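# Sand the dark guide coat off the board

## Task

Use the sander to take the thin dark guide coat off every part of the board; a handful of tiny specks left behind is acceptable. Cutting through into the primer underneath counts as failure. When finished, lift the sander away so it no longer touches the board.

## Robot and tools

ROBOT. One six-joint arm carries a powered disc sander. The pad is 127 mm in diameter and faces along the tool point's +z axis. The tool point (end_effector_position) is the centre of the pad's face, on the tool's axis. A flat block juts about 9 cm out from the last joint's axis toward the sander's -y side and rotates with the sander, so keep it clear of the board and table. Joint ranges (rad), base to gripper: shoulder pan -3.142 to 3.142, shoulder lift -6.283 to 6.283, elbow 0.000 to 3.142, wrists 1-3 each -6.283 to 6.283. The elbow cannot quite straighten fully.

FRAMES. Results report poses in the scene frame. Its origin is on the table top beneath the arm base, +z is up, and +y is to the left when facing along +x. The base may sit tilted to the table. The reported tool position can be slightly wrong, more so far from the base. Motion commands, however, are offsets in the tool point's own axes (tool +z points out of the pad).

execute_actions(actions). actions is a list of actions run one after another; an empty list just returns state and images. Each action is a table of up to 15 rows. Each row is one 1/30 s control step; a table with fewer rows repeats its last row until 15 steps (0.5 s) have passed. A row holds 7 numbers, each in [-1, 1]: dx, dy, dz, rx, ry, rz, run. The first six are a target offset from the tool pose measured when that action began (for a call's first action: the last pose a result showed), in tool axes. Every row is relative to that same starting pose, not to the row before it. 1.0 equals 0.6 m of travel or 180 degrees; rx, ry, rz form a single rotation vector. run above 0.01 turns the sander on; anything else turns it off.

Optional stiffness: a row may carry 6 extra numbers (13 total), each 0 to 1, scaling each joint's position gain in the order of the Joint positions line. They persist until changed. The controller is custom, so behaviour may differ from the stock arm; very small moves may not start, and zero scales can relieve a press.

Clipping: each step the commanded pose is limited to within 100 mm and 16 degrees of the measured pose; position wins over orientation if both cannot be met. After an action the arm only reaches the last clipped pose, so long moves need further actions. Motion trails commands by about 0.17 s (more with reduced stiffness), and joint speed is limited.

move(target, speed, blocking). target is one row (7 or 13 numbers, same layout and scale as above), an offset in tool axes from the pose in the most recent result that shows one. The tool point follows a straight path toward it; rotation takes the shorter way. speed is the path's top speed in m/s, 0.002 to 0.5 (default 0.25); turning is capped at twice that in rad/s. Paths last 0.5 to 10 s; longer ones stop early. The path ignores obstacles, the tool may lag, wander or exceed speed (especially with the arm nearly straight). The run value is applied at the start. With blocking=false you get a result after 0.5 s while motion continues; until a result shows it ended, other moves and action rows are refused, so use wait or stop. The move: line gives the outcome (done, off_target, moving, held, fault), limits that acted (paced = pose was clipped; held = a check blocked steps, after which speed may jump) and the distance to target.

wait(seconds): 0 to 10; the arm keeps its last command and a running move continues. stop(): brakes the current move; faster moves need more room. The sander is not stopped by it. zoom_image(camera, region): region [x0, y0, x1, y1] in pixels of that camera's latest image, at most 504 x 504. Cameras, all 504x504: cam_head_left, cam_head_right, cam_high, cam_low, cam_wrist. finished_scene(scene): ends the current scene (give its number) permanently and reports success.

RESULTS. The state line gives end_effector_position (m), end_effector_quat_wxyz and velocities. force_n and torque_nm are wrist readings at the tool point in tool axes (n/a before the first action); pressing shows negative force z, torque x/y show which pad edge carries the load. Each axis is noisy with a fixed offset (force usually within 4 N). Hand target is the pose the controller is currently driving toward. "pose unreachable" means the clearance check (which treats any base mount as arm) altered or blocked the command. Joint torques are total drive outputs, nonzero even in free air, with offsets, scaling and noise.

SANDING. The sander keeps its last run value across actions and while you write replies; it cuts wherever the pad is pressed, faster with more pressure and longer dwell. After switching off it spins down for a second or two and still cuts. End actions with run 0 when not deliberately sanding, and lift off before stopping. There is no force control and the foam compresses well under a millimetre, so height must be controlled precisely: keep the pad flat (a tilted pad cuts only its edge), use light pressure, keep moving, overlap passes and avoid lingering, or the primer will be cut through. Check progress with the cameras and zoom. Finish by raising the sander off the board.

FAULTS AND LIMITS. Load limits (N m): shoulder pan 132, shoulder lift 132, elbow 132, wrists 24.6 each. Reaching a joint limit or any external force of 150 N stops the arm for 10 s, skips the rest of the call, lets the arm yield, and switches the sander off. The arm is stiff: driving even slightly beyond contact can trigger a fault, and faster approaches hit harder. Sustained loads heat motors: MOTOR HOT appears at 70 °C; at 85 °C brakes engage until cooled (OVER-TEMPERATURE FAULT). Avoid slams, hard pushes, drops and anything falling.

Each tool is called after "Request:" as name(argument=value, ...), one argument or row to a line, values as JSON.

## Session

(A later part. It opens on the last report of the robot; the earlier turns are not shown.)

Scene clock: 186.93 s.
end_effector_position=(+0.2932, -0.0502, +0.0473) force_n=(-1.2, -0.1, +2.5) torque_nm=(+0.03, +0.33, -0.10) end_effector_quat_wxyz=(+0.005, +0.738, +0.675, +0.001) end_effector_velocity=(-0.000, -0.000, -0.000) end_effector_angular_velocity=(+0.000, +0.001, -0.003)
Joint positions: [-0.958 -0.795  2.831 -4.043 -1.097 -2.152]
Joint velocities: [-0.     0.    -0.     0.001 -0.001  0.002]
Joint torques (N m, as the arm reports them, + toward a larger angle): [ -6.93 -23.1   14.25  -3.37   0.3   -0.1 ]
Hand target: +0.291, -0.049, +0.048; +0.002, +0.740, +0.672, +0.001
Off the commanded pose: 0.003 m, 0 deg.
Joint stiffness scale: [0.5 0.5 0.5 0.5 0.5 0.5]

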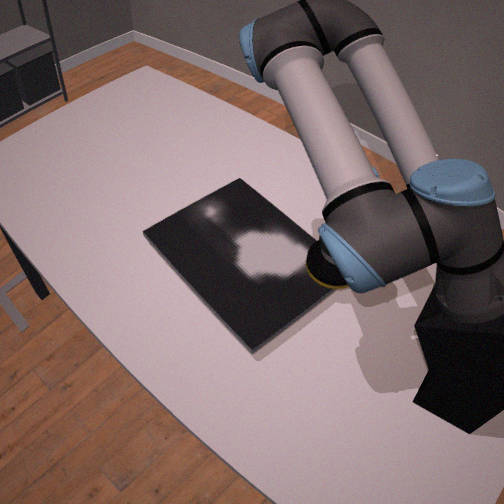

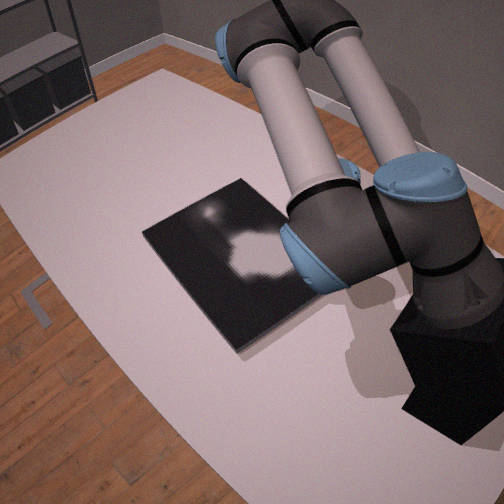

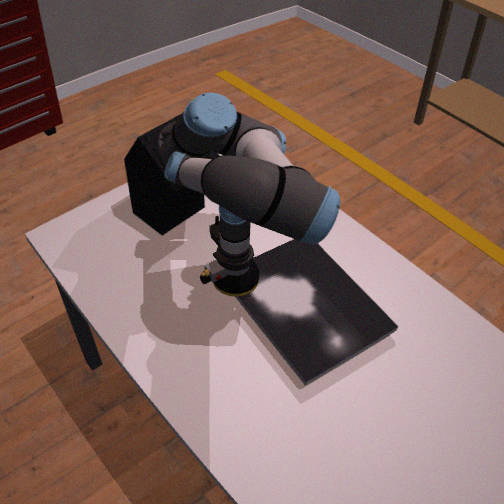

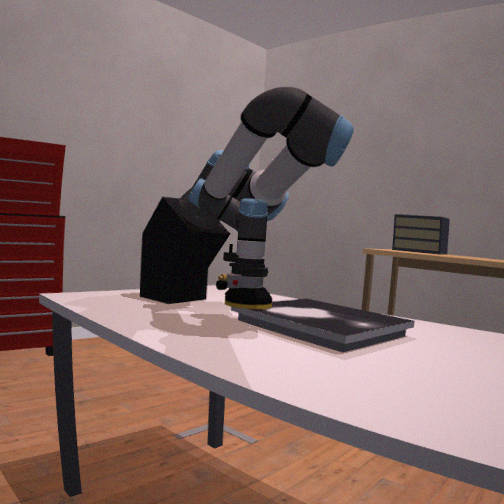

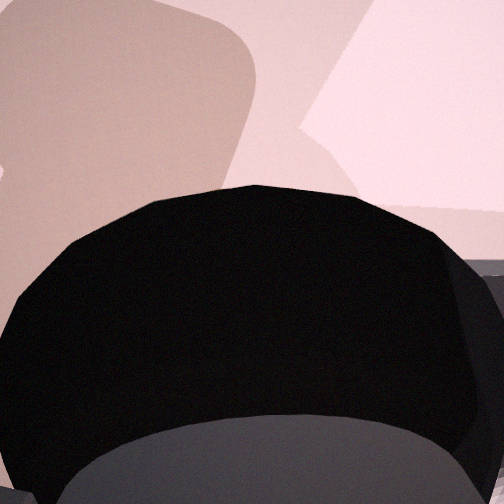

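Request:
execute_actions(
  actions=[
    [[0.002,0,0,0.0008,0.002,0.001,1],[0.004,0,0,0.0017,0.0045,0.0025,1]],
    [[0,0,0.002,0,0,0,1],[0,0,0.004,0,0,0,1],[0,0,0.006,0,0,0,1],[0,0,0.008,0,0,0,1],[0,0,0.010,0.0005,0.0003,0,1],[-0.0004,-0.0005,0.012,0.001,0.0006,0.0003,1],[-0.0008,-0.001,0.014,0.002,0.0011,0.0006,1],[-0.0013,-0.002,0.016,0.003,0.0017,0.001,1],[-0.0013,-0.002,0.017,0.003,0.0017,0.001,1]],
    [[-0.0026,-0.0001,0.0165,0.006,0.0035,0.0018,1],[-0.0026,0.0042,0.0165,0.006,0.0035,0.0018,1],[-0.0026,0.0085,0.0165,0.006,0.0035,0.0018,1],[-0.0026,0.0128,0.0165,0.006,0.0035,0.0018,1],[-0.0026,0.0171,0.0165,0.006,0.0035,0.0018,1],[-0.0026,0.0214,0.0165,0.006,0.0035,0.0018,1],[-0.0026,0.0257,0.0165,0.006,0.0035,0.0018,1],[-0.0026,0.03,0.0165,0.006,0.0035,0.0018,1],[-0.0026,0.0343,0.0165,0.006,0.0035,0.0018,1],[-0.0026,0.0386,0.0165,0.006,0.0035,0.0018,1],[-0.0026,0.0429,0.0165,0.006,0.0035,0.0018,1],[-0.0026,0.0472,0.0165,0.006,0.0035,0.0018,1],[-0.0026,0.0515,0.0165,0.006,0.0035,0.0018,1],[-0.0026,0.0558,0.0165,0.006,0.0035,0.0018,1],[-0.0026,0.0601,0.0165,0.006,0.0035,0.0018,1]],
    [[0.0001,0.0129,0.0155,0.0077,0.0042,0.0023,1],[0.0001,0.0159,0.0155,0.0077,0.0042,0.0023,1],[0.0001,0.0189,0.0155,0.0077,0.0042,0.0023,1],[0.0001,0.0219,0.0155,0.0077,0.0042,0.0023,1],[0.0001,0.0249,0.0155,0.0077,0.0042,0.0023,1],[0.0001,0.0279,0.0155,0.0077,0.0042,0.0023,1],[0.0001,0.0309,0.0155,0.0077,0.0042,0.0023,1],[0.0001,0.0339,0.0155,0.0077,0.0042,0.0023,1],[0.0001,0.0369,0.0155,0.0077,0.0042,0.0023,1],[0.0001,0.0399,0.0155,0.0077,0.0042,0.0023,1],[0.0001,0.0429,0.0155,0.0077,0.0042,0.0023,1],[0.0001,0.0459,0.0155,0.0077,0.0042,0.0023,1],[0.0001,0.0489,0.0155,0.0077,0.0042,0.0023,1],[0.0001,0.0519,0.0155,0.0077,0.0042,0.0023,1],[0.0001,0.0549,0.0155,0.0077,0.0042,0.0023,1]],
    [[0.0025,0.0103,0.0152,0.0094,0.0048,0.0028,1],[0.0025,0.0133,0.0152,0.0094,0.0048,0.0028,1],[0.0025,0.0163,0.0152,0.0094,0.0048,0.0028,1],[0.0025,0.0193,0.0152,0.0094,0.0048,0.0028,1],[0.0025,0.0223,0.0152,0.0094,0.0048,0.0028,1],[0.0025,0.0253,0.0152,0.0094,0.0048,0.0028,1],[0.0025,0.0283,0.0152,0.0094,0.0048,0.0028,1],[0.0025,0.0313,0.0152,0.0094,0.0048,0.0028,1],[0.0025,0.0343,0.0152,0.0094,0.0048,0.0028,1],[0.0025,0.0373,0.0152,0.0094,0.0048,0.0028,1],[0.0025,0.0403,0.0152,0.0094,0.0048,0.0028,1],[0.0025,0.0433,0.0152,0.0094,0.0048,0.0028,1],[0.0025,0.0463,0.0152,0.0094,0.0048,0.0028,1],[0.0025,0.0493,0.0152,0.0094,0.0048,0.0028,1],[0.0025,0.0523,0.0152,0.0094,0.0048,0.0028,1]],
  ],
)

Request:
execute_actions(
  actions=[
    [[0.0045,0.007,0.0157,0.0109,0.0052,0.0031,1],[0.0045,0.01,0.0157,0.0109,0.0052,0.0031,1],[0.0045,0.013,0.0157,0.0109,0.0052,0.0031,1],[0.0045,0.016,0.0157,0.0109,0.0052,0.0031,1],[0.0045,0.019,0.0157,0.0109,0.0052,0.0031,1],[0.0045,0.022,0.0157,0.0109,0.0052,0.0031,1],[0.0045,0.025,0.0157,0.0109,0.0052,0.0031,1],[0.0045,0.028,0.0157,0.0109,0.0052,0.0031,1],[0.0045,0.031,0.0157,0.0109,0.0052,0.0031,1],[0.0045,0.034,0.0157,0.0109,0.0052,0.0031,1],[0.0045,0.037,0.0157,0.0109,0.0052,0.0031,1],[0.0045,0.04,0.0157,0.0109,0.0052,0.0031,1],[0.0045,0.043,0.0157,0.0109,0.0052,0.0031,1],[0.0045,0.046,0.0157,0.0109,0.0052,0.0031,1],[0.0045,0.049,0.0157,0.0109,0.0052,0.0031,1]],
    [[0.0061,0.0029,0.0172,0.0126,0.0055,0.0034,1],[0.0061,0.0059,0.0172,0.0126,0.0055,0.0034,1],[0.0061,0.0089,0.0172,0.0126,0.0055,0.0034,1],[0.0061,0.0119,0.0172,0.0126,0.0055,0.0034,1],[0.0061,0.0149,0.0172,0.0126,0.0055,0.0034,1],[0.0061,0.0179,0.0172,0.0126,0.0055,0.0034,1],[0.0061,0.0209,0.0172,0.0126,0.0055,0.0034,1],[0.0061,0.0239,0.0172,0.0126,0.0055,0.0034,1],[0.0061,0.0269,0.0172,0.0126,0.0055,0.0034,1],[0.0061,0.0299,0.0172,0.0126,0.0055,0.0034,1],[0.0061,0.0329,0.0172,0.0126,0.0055,0.0034,1],[0.0061,0.0359,0.0172,0.0126,0.0055,0.0034,1],[0.0061,0.0389,0.0172,0.0126,0.0055,0.0034,1],[0.0061,0.0419,0.0172,0.0126,0.0055,0.0034,1],[0.0061,0.0449,0.0172,0.0126,0.0055,0.0034,1]],
    [[0.0074,-0.0013,0.0194,0.0142,0.0059,0.0037,1],[0.0074,0.0017,0.0194,0.0142,0.0059,0.0037,1],[0.0074,0.0047,0.0194,0.0142,0.0059,0.0037,1],[0.0074,0.0077,0.0194,0.0142,0.0059,0.0037,1],[0.0074,0.0107,0.0194,0.0142,0.0059,0.0037,1],[0.0074,0.0137,0.0194,0.0142,0.0059,0.0037,1],[0.0074,0.0167,0.0194,0.0142,0.0059,0.0037,1],[0.0074,0.0197,0.0194,0.0142,0.0059,0.0037,1],[0.0074,0.0227,0.0194,0.0142,0.0059,0.0037,1],[0.0074,0.0257,0.0194,0.0142,0.0059,0.0037,1],[0.0074,0.0287,0.0194,0.0142,0.0059,0.0037,1],[0.0074,0.0317,0.0194,0.0142,0.0059,0.0037,1],[0.0074,0.0347,0.0194,0.0142,0.0059,0.0037,1],[0.0074,0.0377,0.0194,0.0142,0.0059,0.0037,1],[0.0074,0.0407,0.0194,0.0142,0.0059,0.0037,1]],
  ],
)

Request:
execute_actions(
  actions=[
    [[0.0084,-0.0057,0.0222,0.0159,0.0062,0.0039,1],[0.0084,-0.0027,0.0222,0.0159,0.0062,0.0039,1],[0.0084,0.0003,0.0222,0.0159,0.0062,0.0039,1],[0.0084,0.0033,0.0222,0.0159,0.0062,0.0039,1],[0.0084,0.0063,0.0222,0.0159,0.0062,0.0039,1],[0.0084,0.0093,0.0222,0.0159,0.0062,0.0039,1],[0.0084,0.0123,0.0222,0.0159,0.0062,0.0039,1],[0.0084,0.0153,0.0222,0.0159,0.0062,0.0039,1],[0.0084,0.0183,0.0222,0.0159,0.0062,0.0039,1],[0.0084,0.0213,0.0222,0.0159,0.0062,0.0039,1],[0.0084,0.0243,0.0222,0.0159,0.0062,0.0039,1],[0.0084,0.0273,0.0222,0.0159,0.0062,0.0039,1],[0.0084,0.0303,0.0222,0.0159,0.0062,0.0039,1],[0.0084,0.0333,0.0222,0.0159,0.0062,0.0039,1],[0.0084,0.0363,0.0222,0.0159,0.0062,0.0039,1]],
    [[0.009,-0.0101,0.0256,0.0175,0.0065,0.0041,1],[0.009,-0.0071,0.0256,0.0175,0.0065,0.0041,1],[0.009,-0.0041,0.0256,0.0175,0.0065,0.0041,1],[0.009,-0.0011,0.0256,0.0175,0.0065,0.0041,1],[0.009,0.0019,0.0256,0.0175,0.0065,0.0041,1],[0.009,0.0049,0.0256,0.0175,0.0065,0.0041,1],[0.009,0.0079,0.0256,0.0175,0.0065,0.0041,1],[0.009,0.0109,0.0256,0.0175,0.0065,0.0041,1],[0.009,0.0139,0.0256,0.0175,0.0065,0.0041,1],[0.009,0.0169,0.0256,0.0175,0.0065,0.0041,1],[0.009,0.0199,0.0256,0.0175,0.0065,0.0041,1],[0.009,0.0229,0.0256,0.0175,0.0065,0.0041,1],[0.009,0.0259,0.0256,0.0175,0.0065,0.0041,1],[0.009,0.0289,0.0256,0.0175,0.0065,0.0041,1],[0.009,0.0319,0.0256,0.0175,0.0065,0.0041,1]],
    [[0.0095,-0.0155,0.0307,0.0196,0.007,0.0044,1],[0.0095,-0.0125,0.0307,0.0196,0.007,0.0044,1],[0.0095,-0.0095,0.0307,0.0196,0.007,0.0044,1],[0.0095,-0.0065,0.0307,0.0196,0.007,0.0044,1],[0.0095,-0.0035,0.0307,0.0196,0.007,0.0044,1],[0.0095,-0.0005,0.0307,0.0196,0.007,0.0044,1],[0.0095,0.0025,0.0307,0.0196,0.007,0.0044,1],[0.0095,0.0055,0.0307,0.0196,0.007,0.0044,1],[0.0095,0.0085,0.0307,0.0196,0.007,0.0044,1],[0.0095,0.0115,0.0307,0.0196,0.007,0.0044,1],[0.0095,0.0145,0.0307,0.0196,0.007,0.0044,1],[0.0095,0.0175,0.0307,0.0196,0.007,0.0044,1],[0.0095,0.0205,0.0307,0.0196,0.007,0.0044,1],[0.0095,0.0235,0.0307,0.0196,0.007,0.0044,1],[0.0095,0.0265,0.0307,0.0196,0.007,0.0044,1]],
  ],
)

Request:
execute_actions(
  actions=[
    [[0.0089,-0.025,0.0414,0.0238,0.0079,0.0056,1],[0.0089,-0.022,0.0414,0.0238,0.0079,0.0056,1],[0.0089,-0.019,0.0414,0.0238,0.0079,0.0056,1],[0.0089,-0.016,0.0414,0.0238,0.0079,0.0056,1],[0.0089,-0.013,0.0414,0.0238,0.0079,0.0056,1],[0.0089,-0.01,0.0414,0.0238,0.0079,0.0056,1],[0.0089,-0.007,0.0414,0.0238,0.0079,0.0056,1],[0.0089,-0.004,0.0414,0.0238,0.0079,0.0056,1],[0.0089,-0.001,0.0414,0.0238,0.0079,0.0056,1],[0.0089,0.002,0.0414,0.0238,0.0079,0.0056,1],[0.0089,0.005,0.0414,0.0238,0.0079,0.0056,1],[0.0089,0.008,0.0414,0.0238,0.0079,0.0056,1],[0.0089,0.011,0.0414,0.0238,0.0079,0.0056,1],[0.0089,0.014,0.0414,0.0238,0.0079,0.0056,1],[0.0089,0.017,0.0414,0.0238,0.0079,0.0056,1]],
    [[0.0088,-0.0296,0.0471,0.0256,0.0082,0.0059,1],[0.0088,-0.0266,0.0471,0.0256,0.0082,0.0059,1],[0.0088,-0.0236,0.0471,0.0256,0.0082,0.0059,1],[0.0088,-0.0206,0.0471,0.0256,0.0082,0.0059,1],[0.0088,-0.0176,0.0471,0.0256,0.0082,0.0059,1],[0.0088,-0.0146,0.0471,0.0256,0.0082,0.0059,1],[0.0088,-0.0116,0.0471,0.0256,0.0082,0.0059,1],[0.0088,-0.0086,0.0471,0.0256,0.0082,0.0059,1],[0.0088,-0.0056,0.0471,0.0256,0.0082,0.0059,1],[0.0088,-0.0026,0.0471,0.0256,0.0082,0.0059,1],[0.0088,0.0004,0.0471,0.0256,0.0082,0.0059,1],[0.0088,0.0034,0.0471,0.0256,0.0082,0.0059,1],[0.0088,0.0064,0.0471,0.0256,0.0082,0.0059,1],[0.0088,0.0094,0.0471,0.0256,0.0082,0.0059,1],[0.0088,0.0124,0.0471,0.0256,0.0082,0.0059,1]],
    [[0.0086,-0.0338,0.0529,0.0273,0.0083,0.0061,1],[0.0086,-0.0308,0.0529,0.0273,0.0083,0.0061,1],[0.0086,-0.0278,0.0529,0.0273,0.0083,0.0061,1],[0.0086,-0.0248,0.0529,0.0273,0.0083,0.0061,1],[0.0086,-0.0218,0.0529,0.0273,0.0083,0.0061,1],[0.0086,-0.0188,0.0529,0.0273,0.0083,0.0061,1],[0.0086,-0.0158,0.0529,0.0273,0.0083,0.0061,1],[0.0086,-0.0128,0.0529,0.0273,0.0083,0.0061,1],[0.0086,-0.0098,0.0529,0.0273,0.0083,0.0061,1],[0.0086,-0.0068,0.0529,0.0273,0.0083,0.0061,1],[0.0086,-0.0038,0.0529,0.0273,0.0083,0.0061,1],[0.0086,-0.0008,0.0529,0.0273,0.0083,0.0061,1],[0.0086,0.0022,0.0529,0.0273,0.0083,0.0061,1],[0.0086,0.0052,0.0529,0.0273,0.0083,0.0061,1],[0.0086,0.0082,0.0529,0.0273,0.0083,0.0061,1]],
  ],
)

Request:
execute_actions(
  actions=[
    [[0.0083,-0.04,0.057,0.0283,0.0085,0.0061,1]],
  ],
)

Request:
execute_actions(
  actions=[
    [[0.0055,-0.043,0.042,0.021,0.0064,0.0046,0],[0.0036,-0.029,0.028,0.014,0.0042,0.003,0],[0.0018,-0.014,0.014,0.007,0.0021,0.0015,0],[0,0,0,0,0,0,0],[0,0,-0.006,0,0,0,0],[0,0,-0.012,0,0,0,0],[0,0,-0.017,0,0,0,0]],
  ],
)

Scene clock: 219.17 s.
end_effector_position=(+0.3686, -0.0561, +0.0419) force_n=(-4.3, -0.2, -43.4) torque_nm=(+0.26, +1.24, -0.24) end_effector_quat_wxyz=(-0.001, +0.743, +0.669, +0.007) end_effector_velocity=(+0.057, -0.009, -0.000) end_effector_angular_velocity=(-0.002, -0.003, -0.000)
Joint positions: [-0.821 -1.103  2.658 -3.611 -1.145 -2.006]
Joint velocities: [ 0.07  -0.142 -0.131  0.241 -0.033  0.07 ]
Joint torques (N m, as the arm reports them, + toward a larger angle): [  1.08 -19.12  -1.42   0.97  -0.64   0.49]
Hand target: +0.374, -0.055, +0.034; -0.015, +0.745, +0.667, +0.003
Off the commanded pose: 0.010 m, 2 deg.
Joint stiffness scale: [0.5 0.5 0.5 0.5 0.5 0.5]

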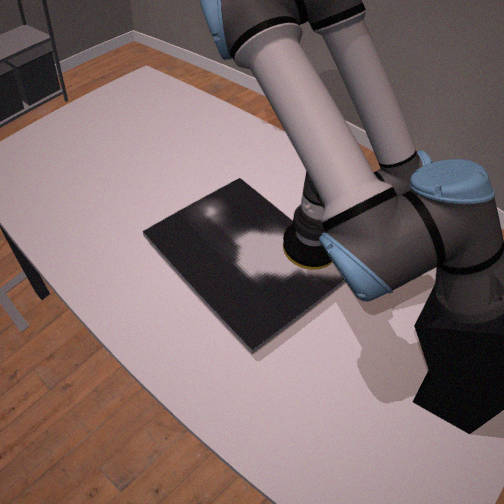

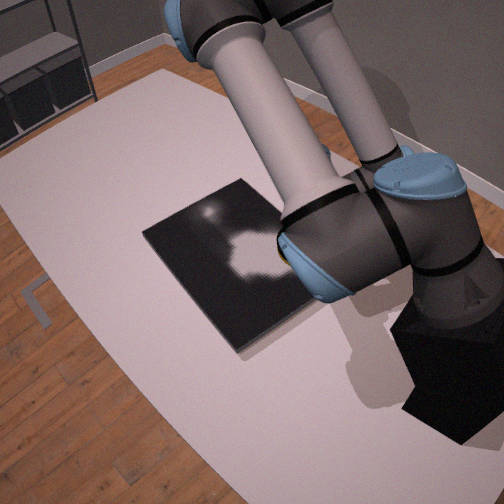

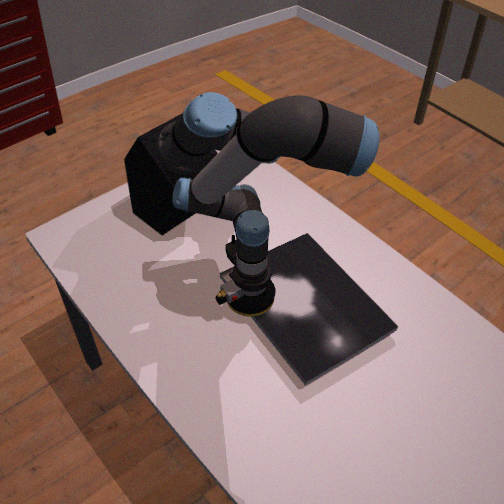

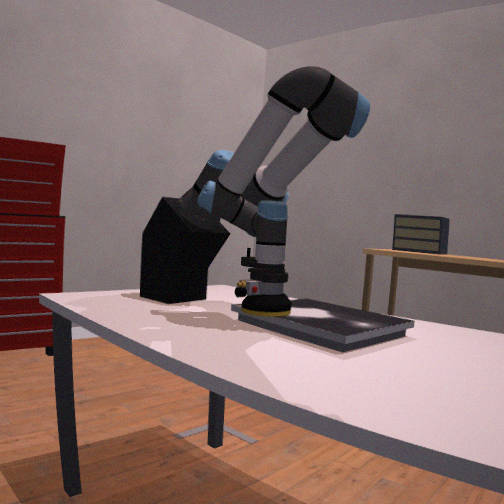

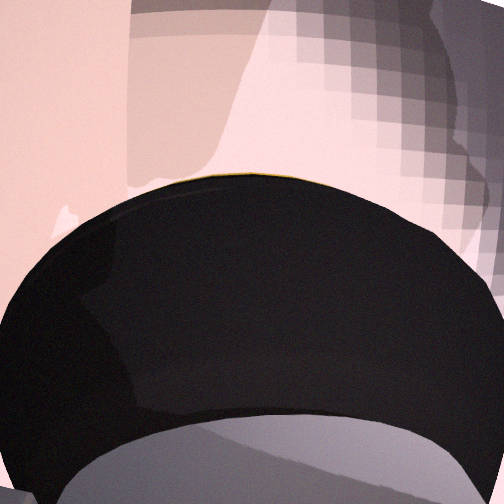

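Scene clock: 220.67 s.
end_effector_position=(+0.4482, -0.0659, +0.0420) force_n=(+1.8, +3.7, -45.1) torque_nm=(+0.82, -0.08, -0.06) end_effector_quat_wxyz=(-0.004, +0.745, +0.667, +0.005) end_effector_velocity=(+0.056, -0.007, +0.000) end_effector_angular_velocity=(-0.001, -0.000, -0.000)
Joint positions: [-0.736 -1.233  2.464 -3.314 -1.186 -1.922]
Joint velocities: [ 0.047 -0.046 -0.139  0.167 -0.024  0.045]
Joint torques (N m, as the arm reports them, + toward a larger angle): [  2.67 -19.85  -2.64   1.14  -0.74   0.63]
Hand target: +0.446, -0.060, +0.031; -0.025, +0.747, +0.664, -0.002
Off the commanded pose: 0.013 m, 3 deg.
Joint stiffness scale: [0.5 0.5 0.5 0.5 0.5 0.5]

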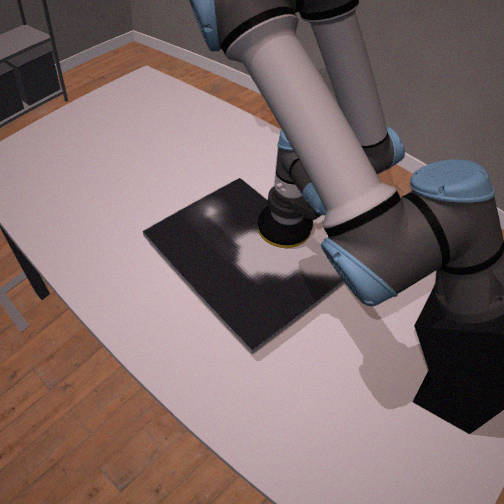

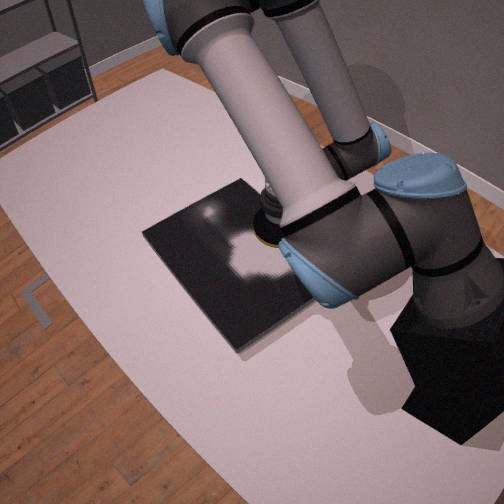

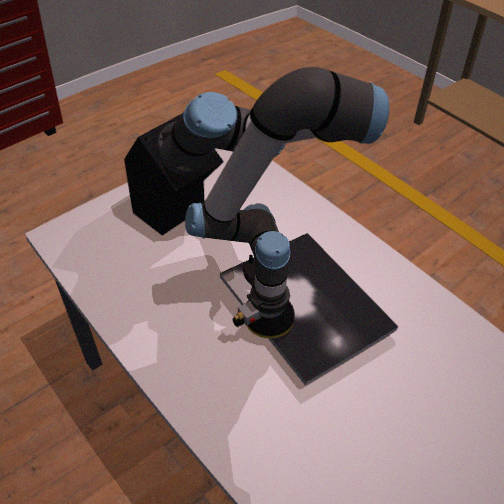

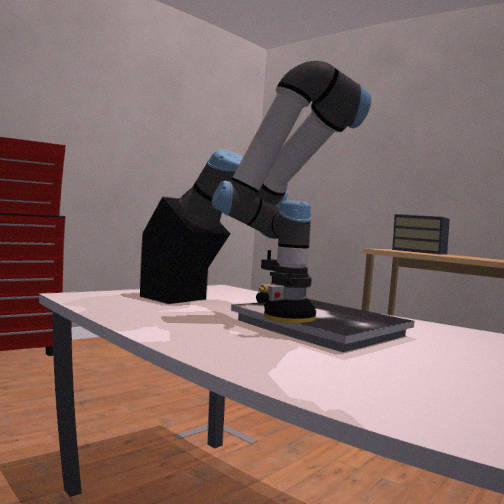

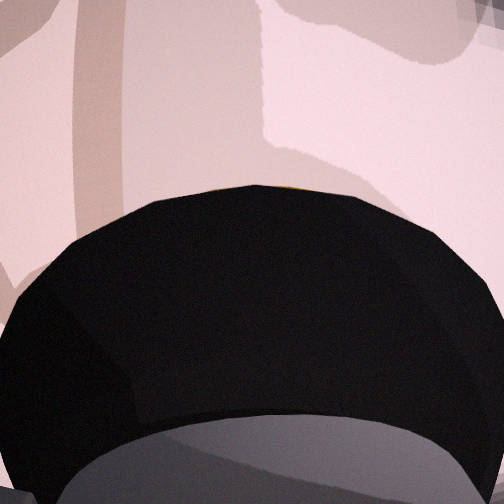

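Scene clock: 222.17 s.
end_effector_position=(+0.5275, -0.0769, +0.0420) force_n=(+1.9, -0.2, -46.0) torque_nm=(-0.55, +0.03, -0.13) end_effector_quat_wxyz=(-0.006, +0.745, +0.667, +0.003) end_effector_velocity=(+0.053, -0.005, +0.000) end_effector_angular_velocity=(+0.006, +0.005, -0.002)
Joint positions: [-0.68  -1.262  2.255 -3.088 -1.215 -1.87 ]
Joint velocities: [ 0.034 -0.001 -0.143  0.14  -0.013  0.031]
Joint torques (N m, as the arm reports them, + toward a larger angle): [  2.82 -22.68  -4.08   1.29  -0.66   0.5 ]
Hand target: +0.517, -0.069, +0.025; -0.035, +0.749, +0.661, -0.008
Off the commanded pose: 0.022 m, 4 deg.
Joint stiffness scale: [0.5 0.5 0.5 0.5 0.5 0.5]

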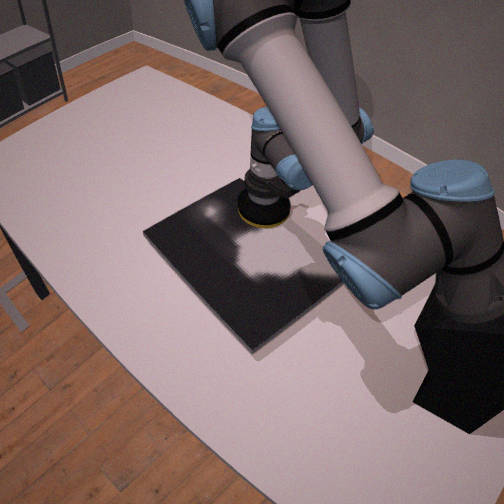

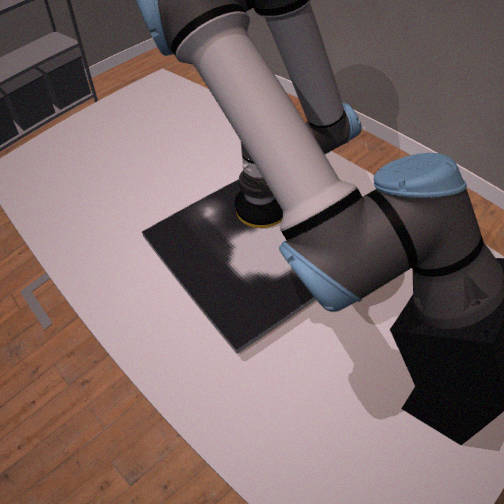

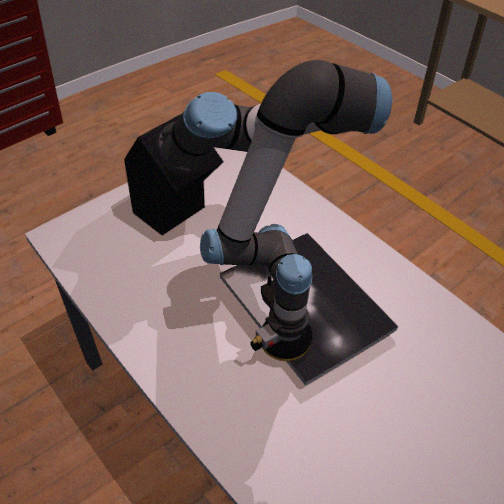

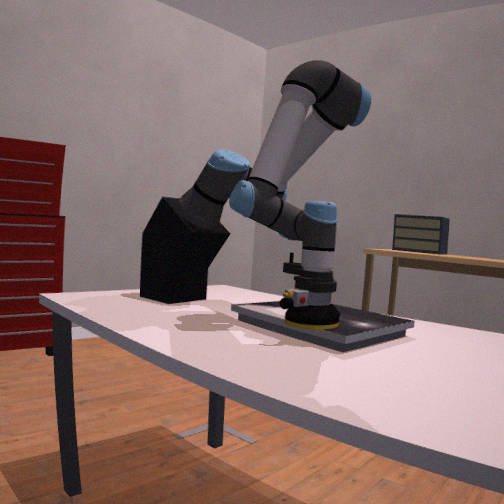

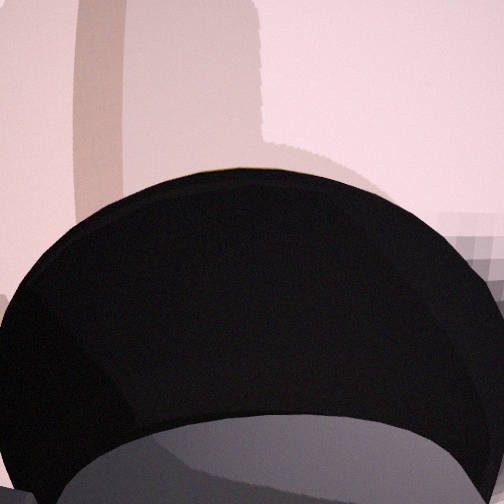

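Scene clock: 223.67 s.
end_effector_position=(+0.6045, -0.0875, +0.0419) force_n=(-0.8, +0.2, -45.4) torque_nm=(-0.27, +0.65, -0.13) end_effector_quat_wxyz=(-0.010, +0.746, +0.666, +0.001) end_effector_velocity=(+0.051, -0.008, -0.001) end_effector_angular_velocity=(+0.000, +0.009, -0.008)
Joint positions: [-0.64  -1.24   2.038 -2.895 -1.237 -1.835]
Joint velocities: [ 0.022  0.028 -0.152  0.127 -0.014  0.025]
Joint torques (N m, as the arm reports them, + toward a larger angle): [  2.74 -18.54  -4.01   1.44  -0.94   0.51]
Hand target: +0.583, -0.078, +0.013; -0.049, +0.750, +0.659, -0.017
Off the commanded pose: 0.038 m, 5 deg.
Joint stiffness scale: [0.5 0.5 0.5 0.5 0.5 0.5]

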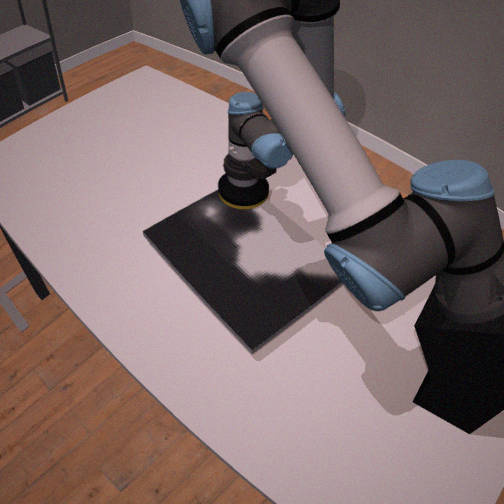

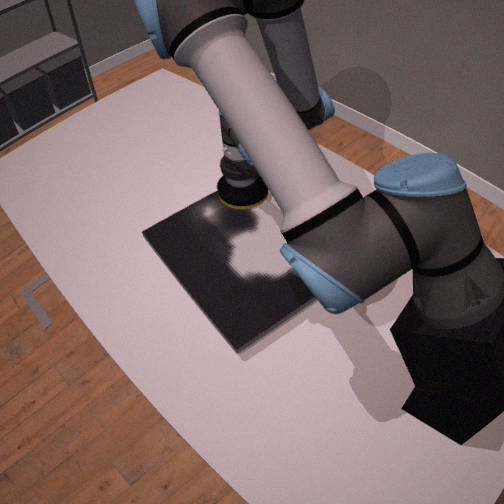

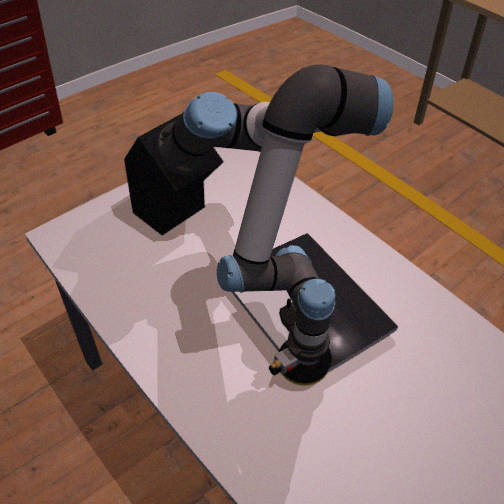

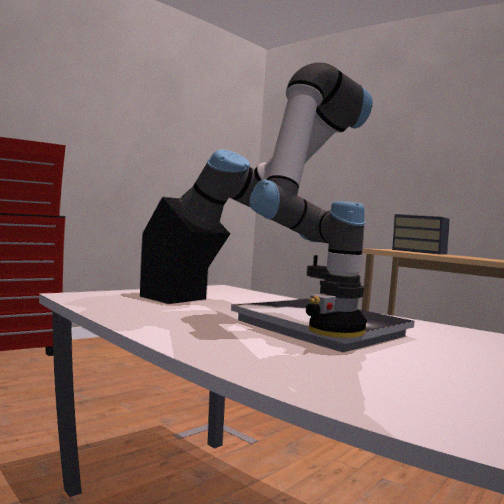

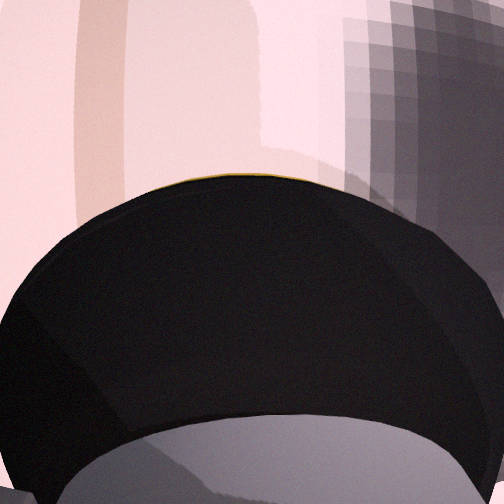

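Scene clock: 224.17 s.
end_effector_position=(+0.6123, -0.0895, +0.0415) force_n=(+2.0, +4.6, -49.6) torque_nm=(+1.09, +0.09, -0.14) end_effector_quat_wxyz=(-0.012, +0.746, +0.666, -0.001) end_effector_velocity=(+0.001, -0.002, +0.000) end_effector_angular_velocity=(-0.005, +0.003, +0.000)
Joint positions: [-0.637 -1.235  2.011 -2.868 -1.24  -1.834]
Joint velocities: [-0.     0.001 -0.004  0.004 -0.005 -0.   ]
Joint torques (N m, as the arm reports them, + toward a larger angle): [  3.58 -19.15  -3.18   1.73  -1.03   0.68]
Hand target: +0.580, -0.079, +0.011; -0.052, +0.750, +0.659, -0.019
Off the commanded pose: 0.047 m, 5 deg.
Joint stiffness scale: [0.5 0.5 0.5 0.5 0.5 0.5]

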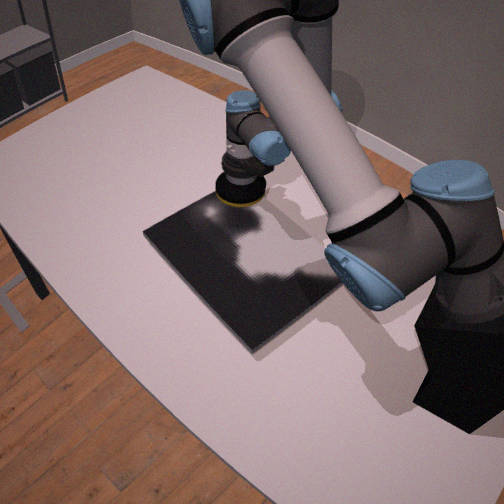

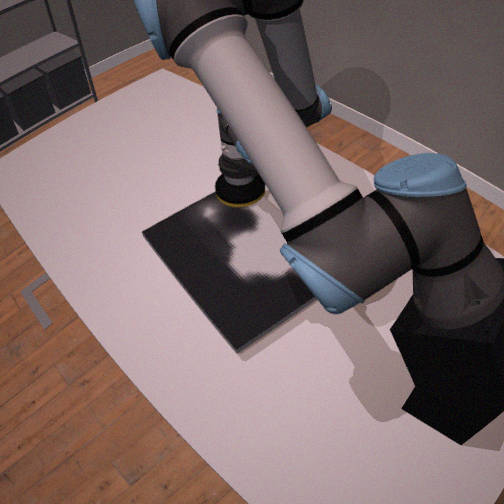

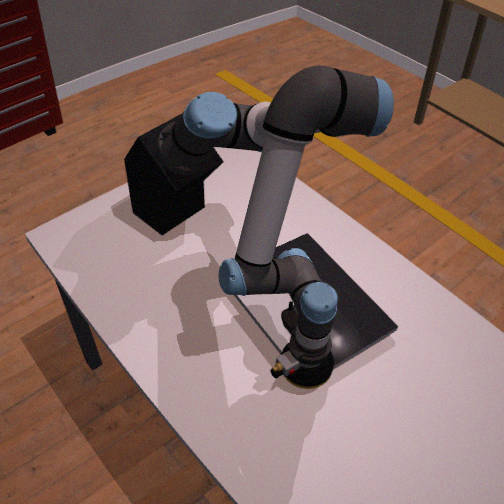

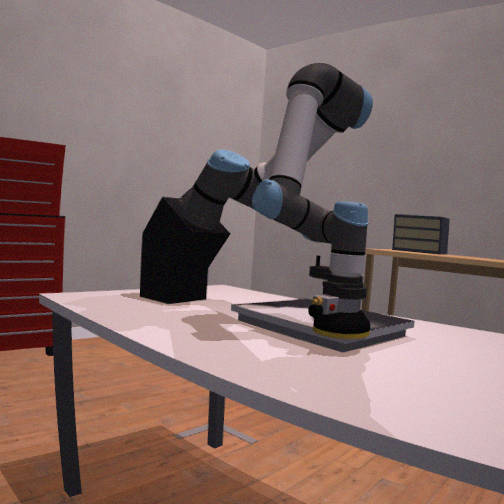

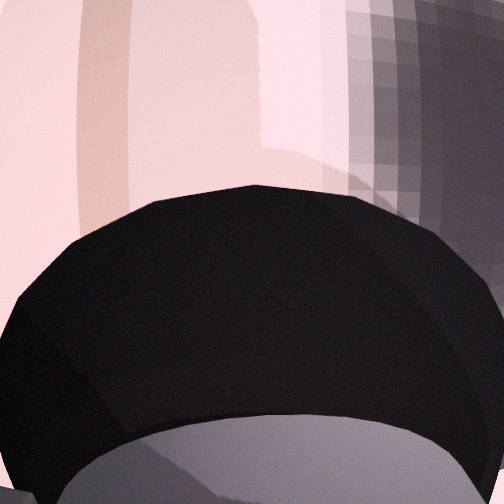

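Scene clock: 224.67 s.
end_effector_position=(+0.6143, -0.0881, +0.0489) force_n=(-2.1, -2.6, -0.7) torque_nm=(-0.13, +0.46, -0.02) end_effector_quat_wxyz=(-0.012, +0.745, +0.667, -0.001) end_effector_velocity=(+0.008, +0.001, +0.022) end_effector_angular_velocity=(-0.007, -0.018, +0.009)
Joint positions: [-0.638 -1.254  2.014 -2.854 -1.239 -1.837]
Joint velocities: [-0.006 -0.05   0.008  0.024  0.003 -0.008]
Joint torques (N m, as the arm reports them, + toward a larger angle): [ -3.27 -43.07  -7.72  -2.64   0.26  -0.24]
Hand target: +0.613, -0.090, +0.052; -0.012, +0.746, +0.666, -0.001
Off the commanded pose: 0.004 m, 0 deg.
Joint stiffness scale: [0.5 0.5 0.5 0.5 0.5 0.5]

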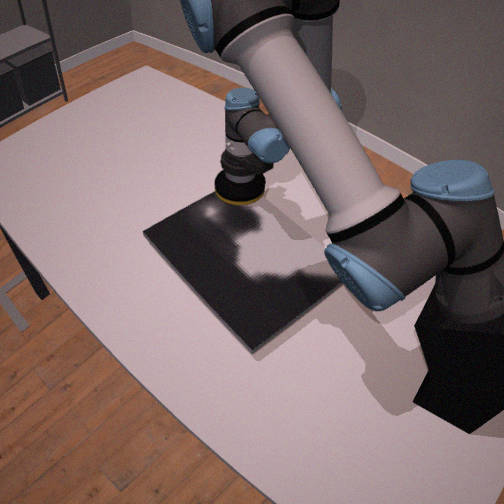

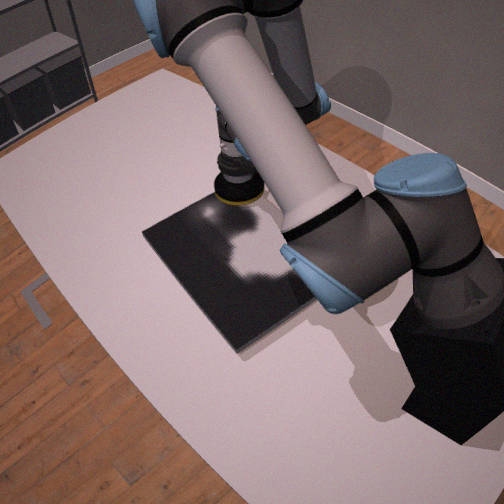

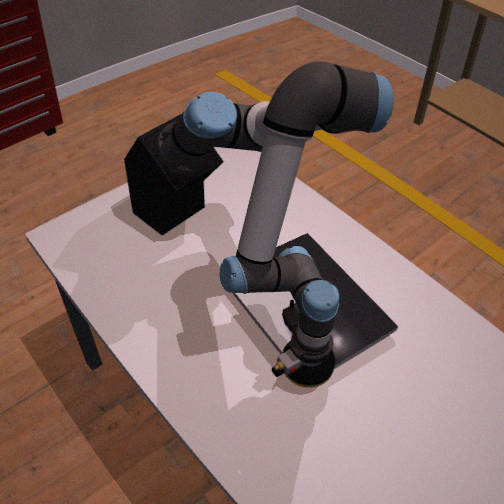

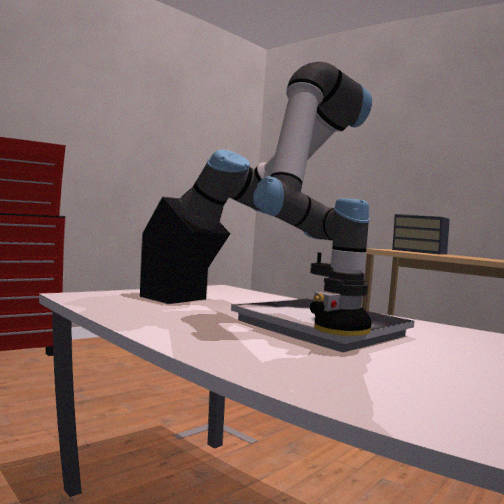

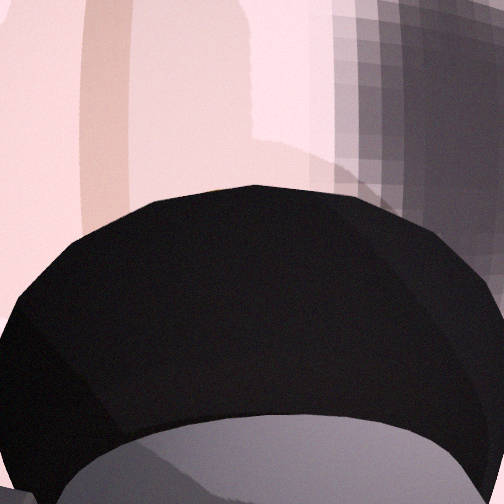

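Request:
zoom_image(
  camera="cam_high",
  region=[230, 270, 410, 410],
)

Request:
zoom_image(
  camera="cam_head_left",
  region=[130, 150, 390, 370],
)

Request:
zoom_image(
  camera="cam_low",
  region=[220, 280, 430, 370],
)

Region (230, 270, 410, 410) of cam_high's 504x504 image, scaled by 2.800, with more detail than that image has.

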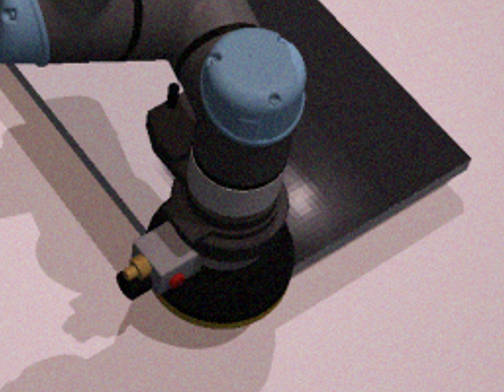

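Region (130, 150, 390, 370) of cam_head_left's 504x504 image, scaled by 1.938, with more detail than that image has; it fills the top 426 rows of this view, and the rest is white.

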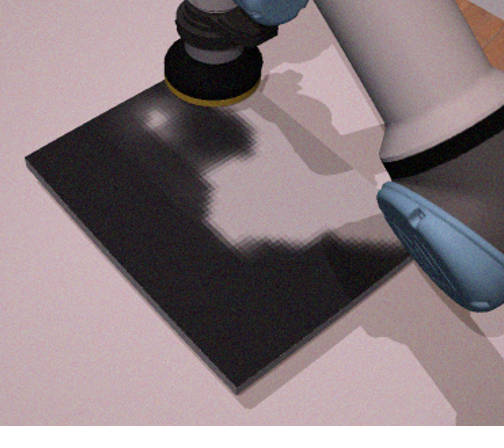

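Region (220, 280, 430, 370) of cam_low's 504x504 image, scaled by 2.400, with more detail than that image has; it fills the top 216 rows of this view, and the rest is white.

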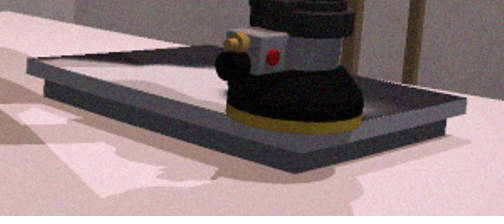

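Request:
execute_actions(
  actions=[],
)

Scene clock: 247.40 s.
end_effector_position=(+0.6149, -0.0882, +0.0507) force_n=(+6.2, +0.5, -2.7) torque_nm=(+0.27, -0.65, -0.23) end_effector_quat_wxyz=(-0.011, +0.745, +0.667, -0.001) end_effector_velocity=(-0.000, -0.000, -0.000) end_effector_angular_velocity=(-0.001, +0.001, -0.002)
Joint positions: [-0.639 -1.258  2.014 -2.85  -1.239 -1.838]
Joint velocities: [ 0.     0.    -0.     0.001 -0.002  0.002]
Joint torques (N m, as the arm reports them, + toward a larger angle): [ -4.38 -44.68  -7.86  -2.77   0.31  -0.1 ]
Hand target: +0.613, -0.090, +0.052; -0.012, +0.746, +0.666, -0.001
Off the commanded pose: 0.003 m, 0 deg.
Joint stiffness scale: [0.5 0.5 0.5 0.5 0.5 0.5]

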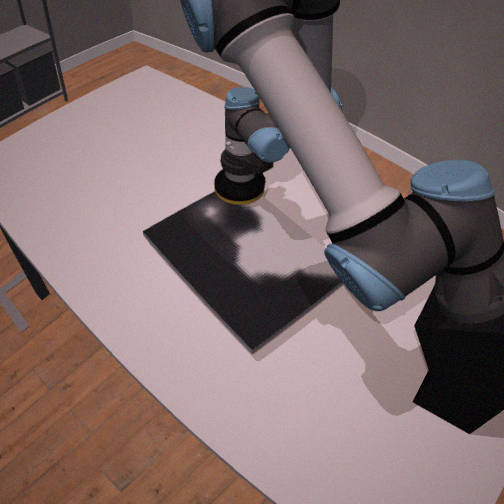

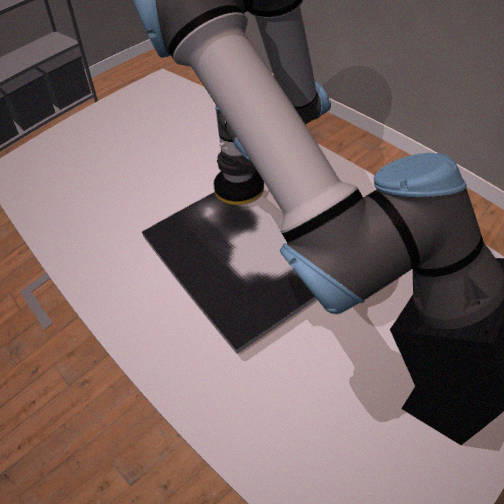

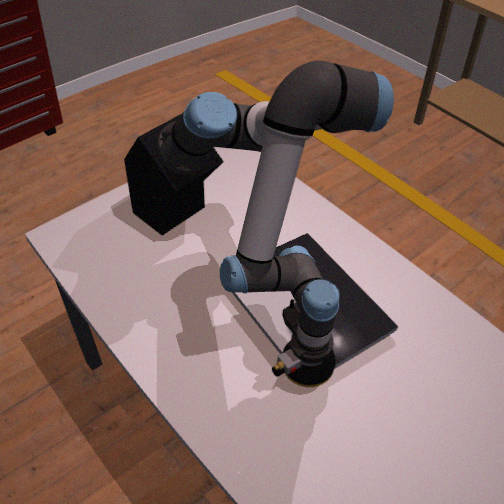

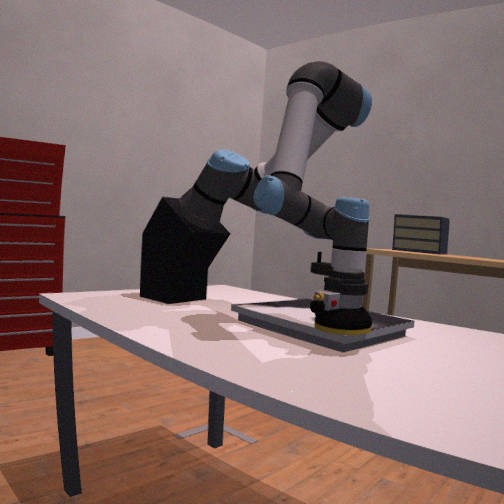

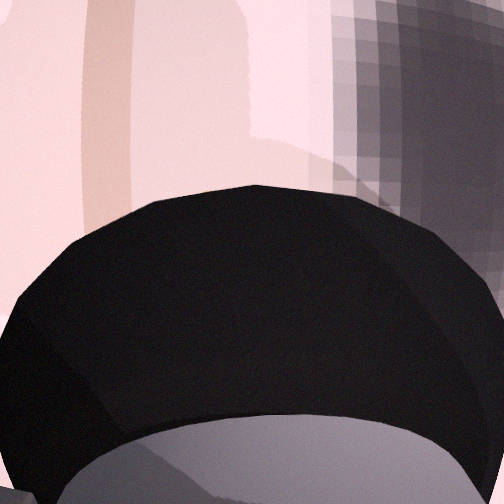

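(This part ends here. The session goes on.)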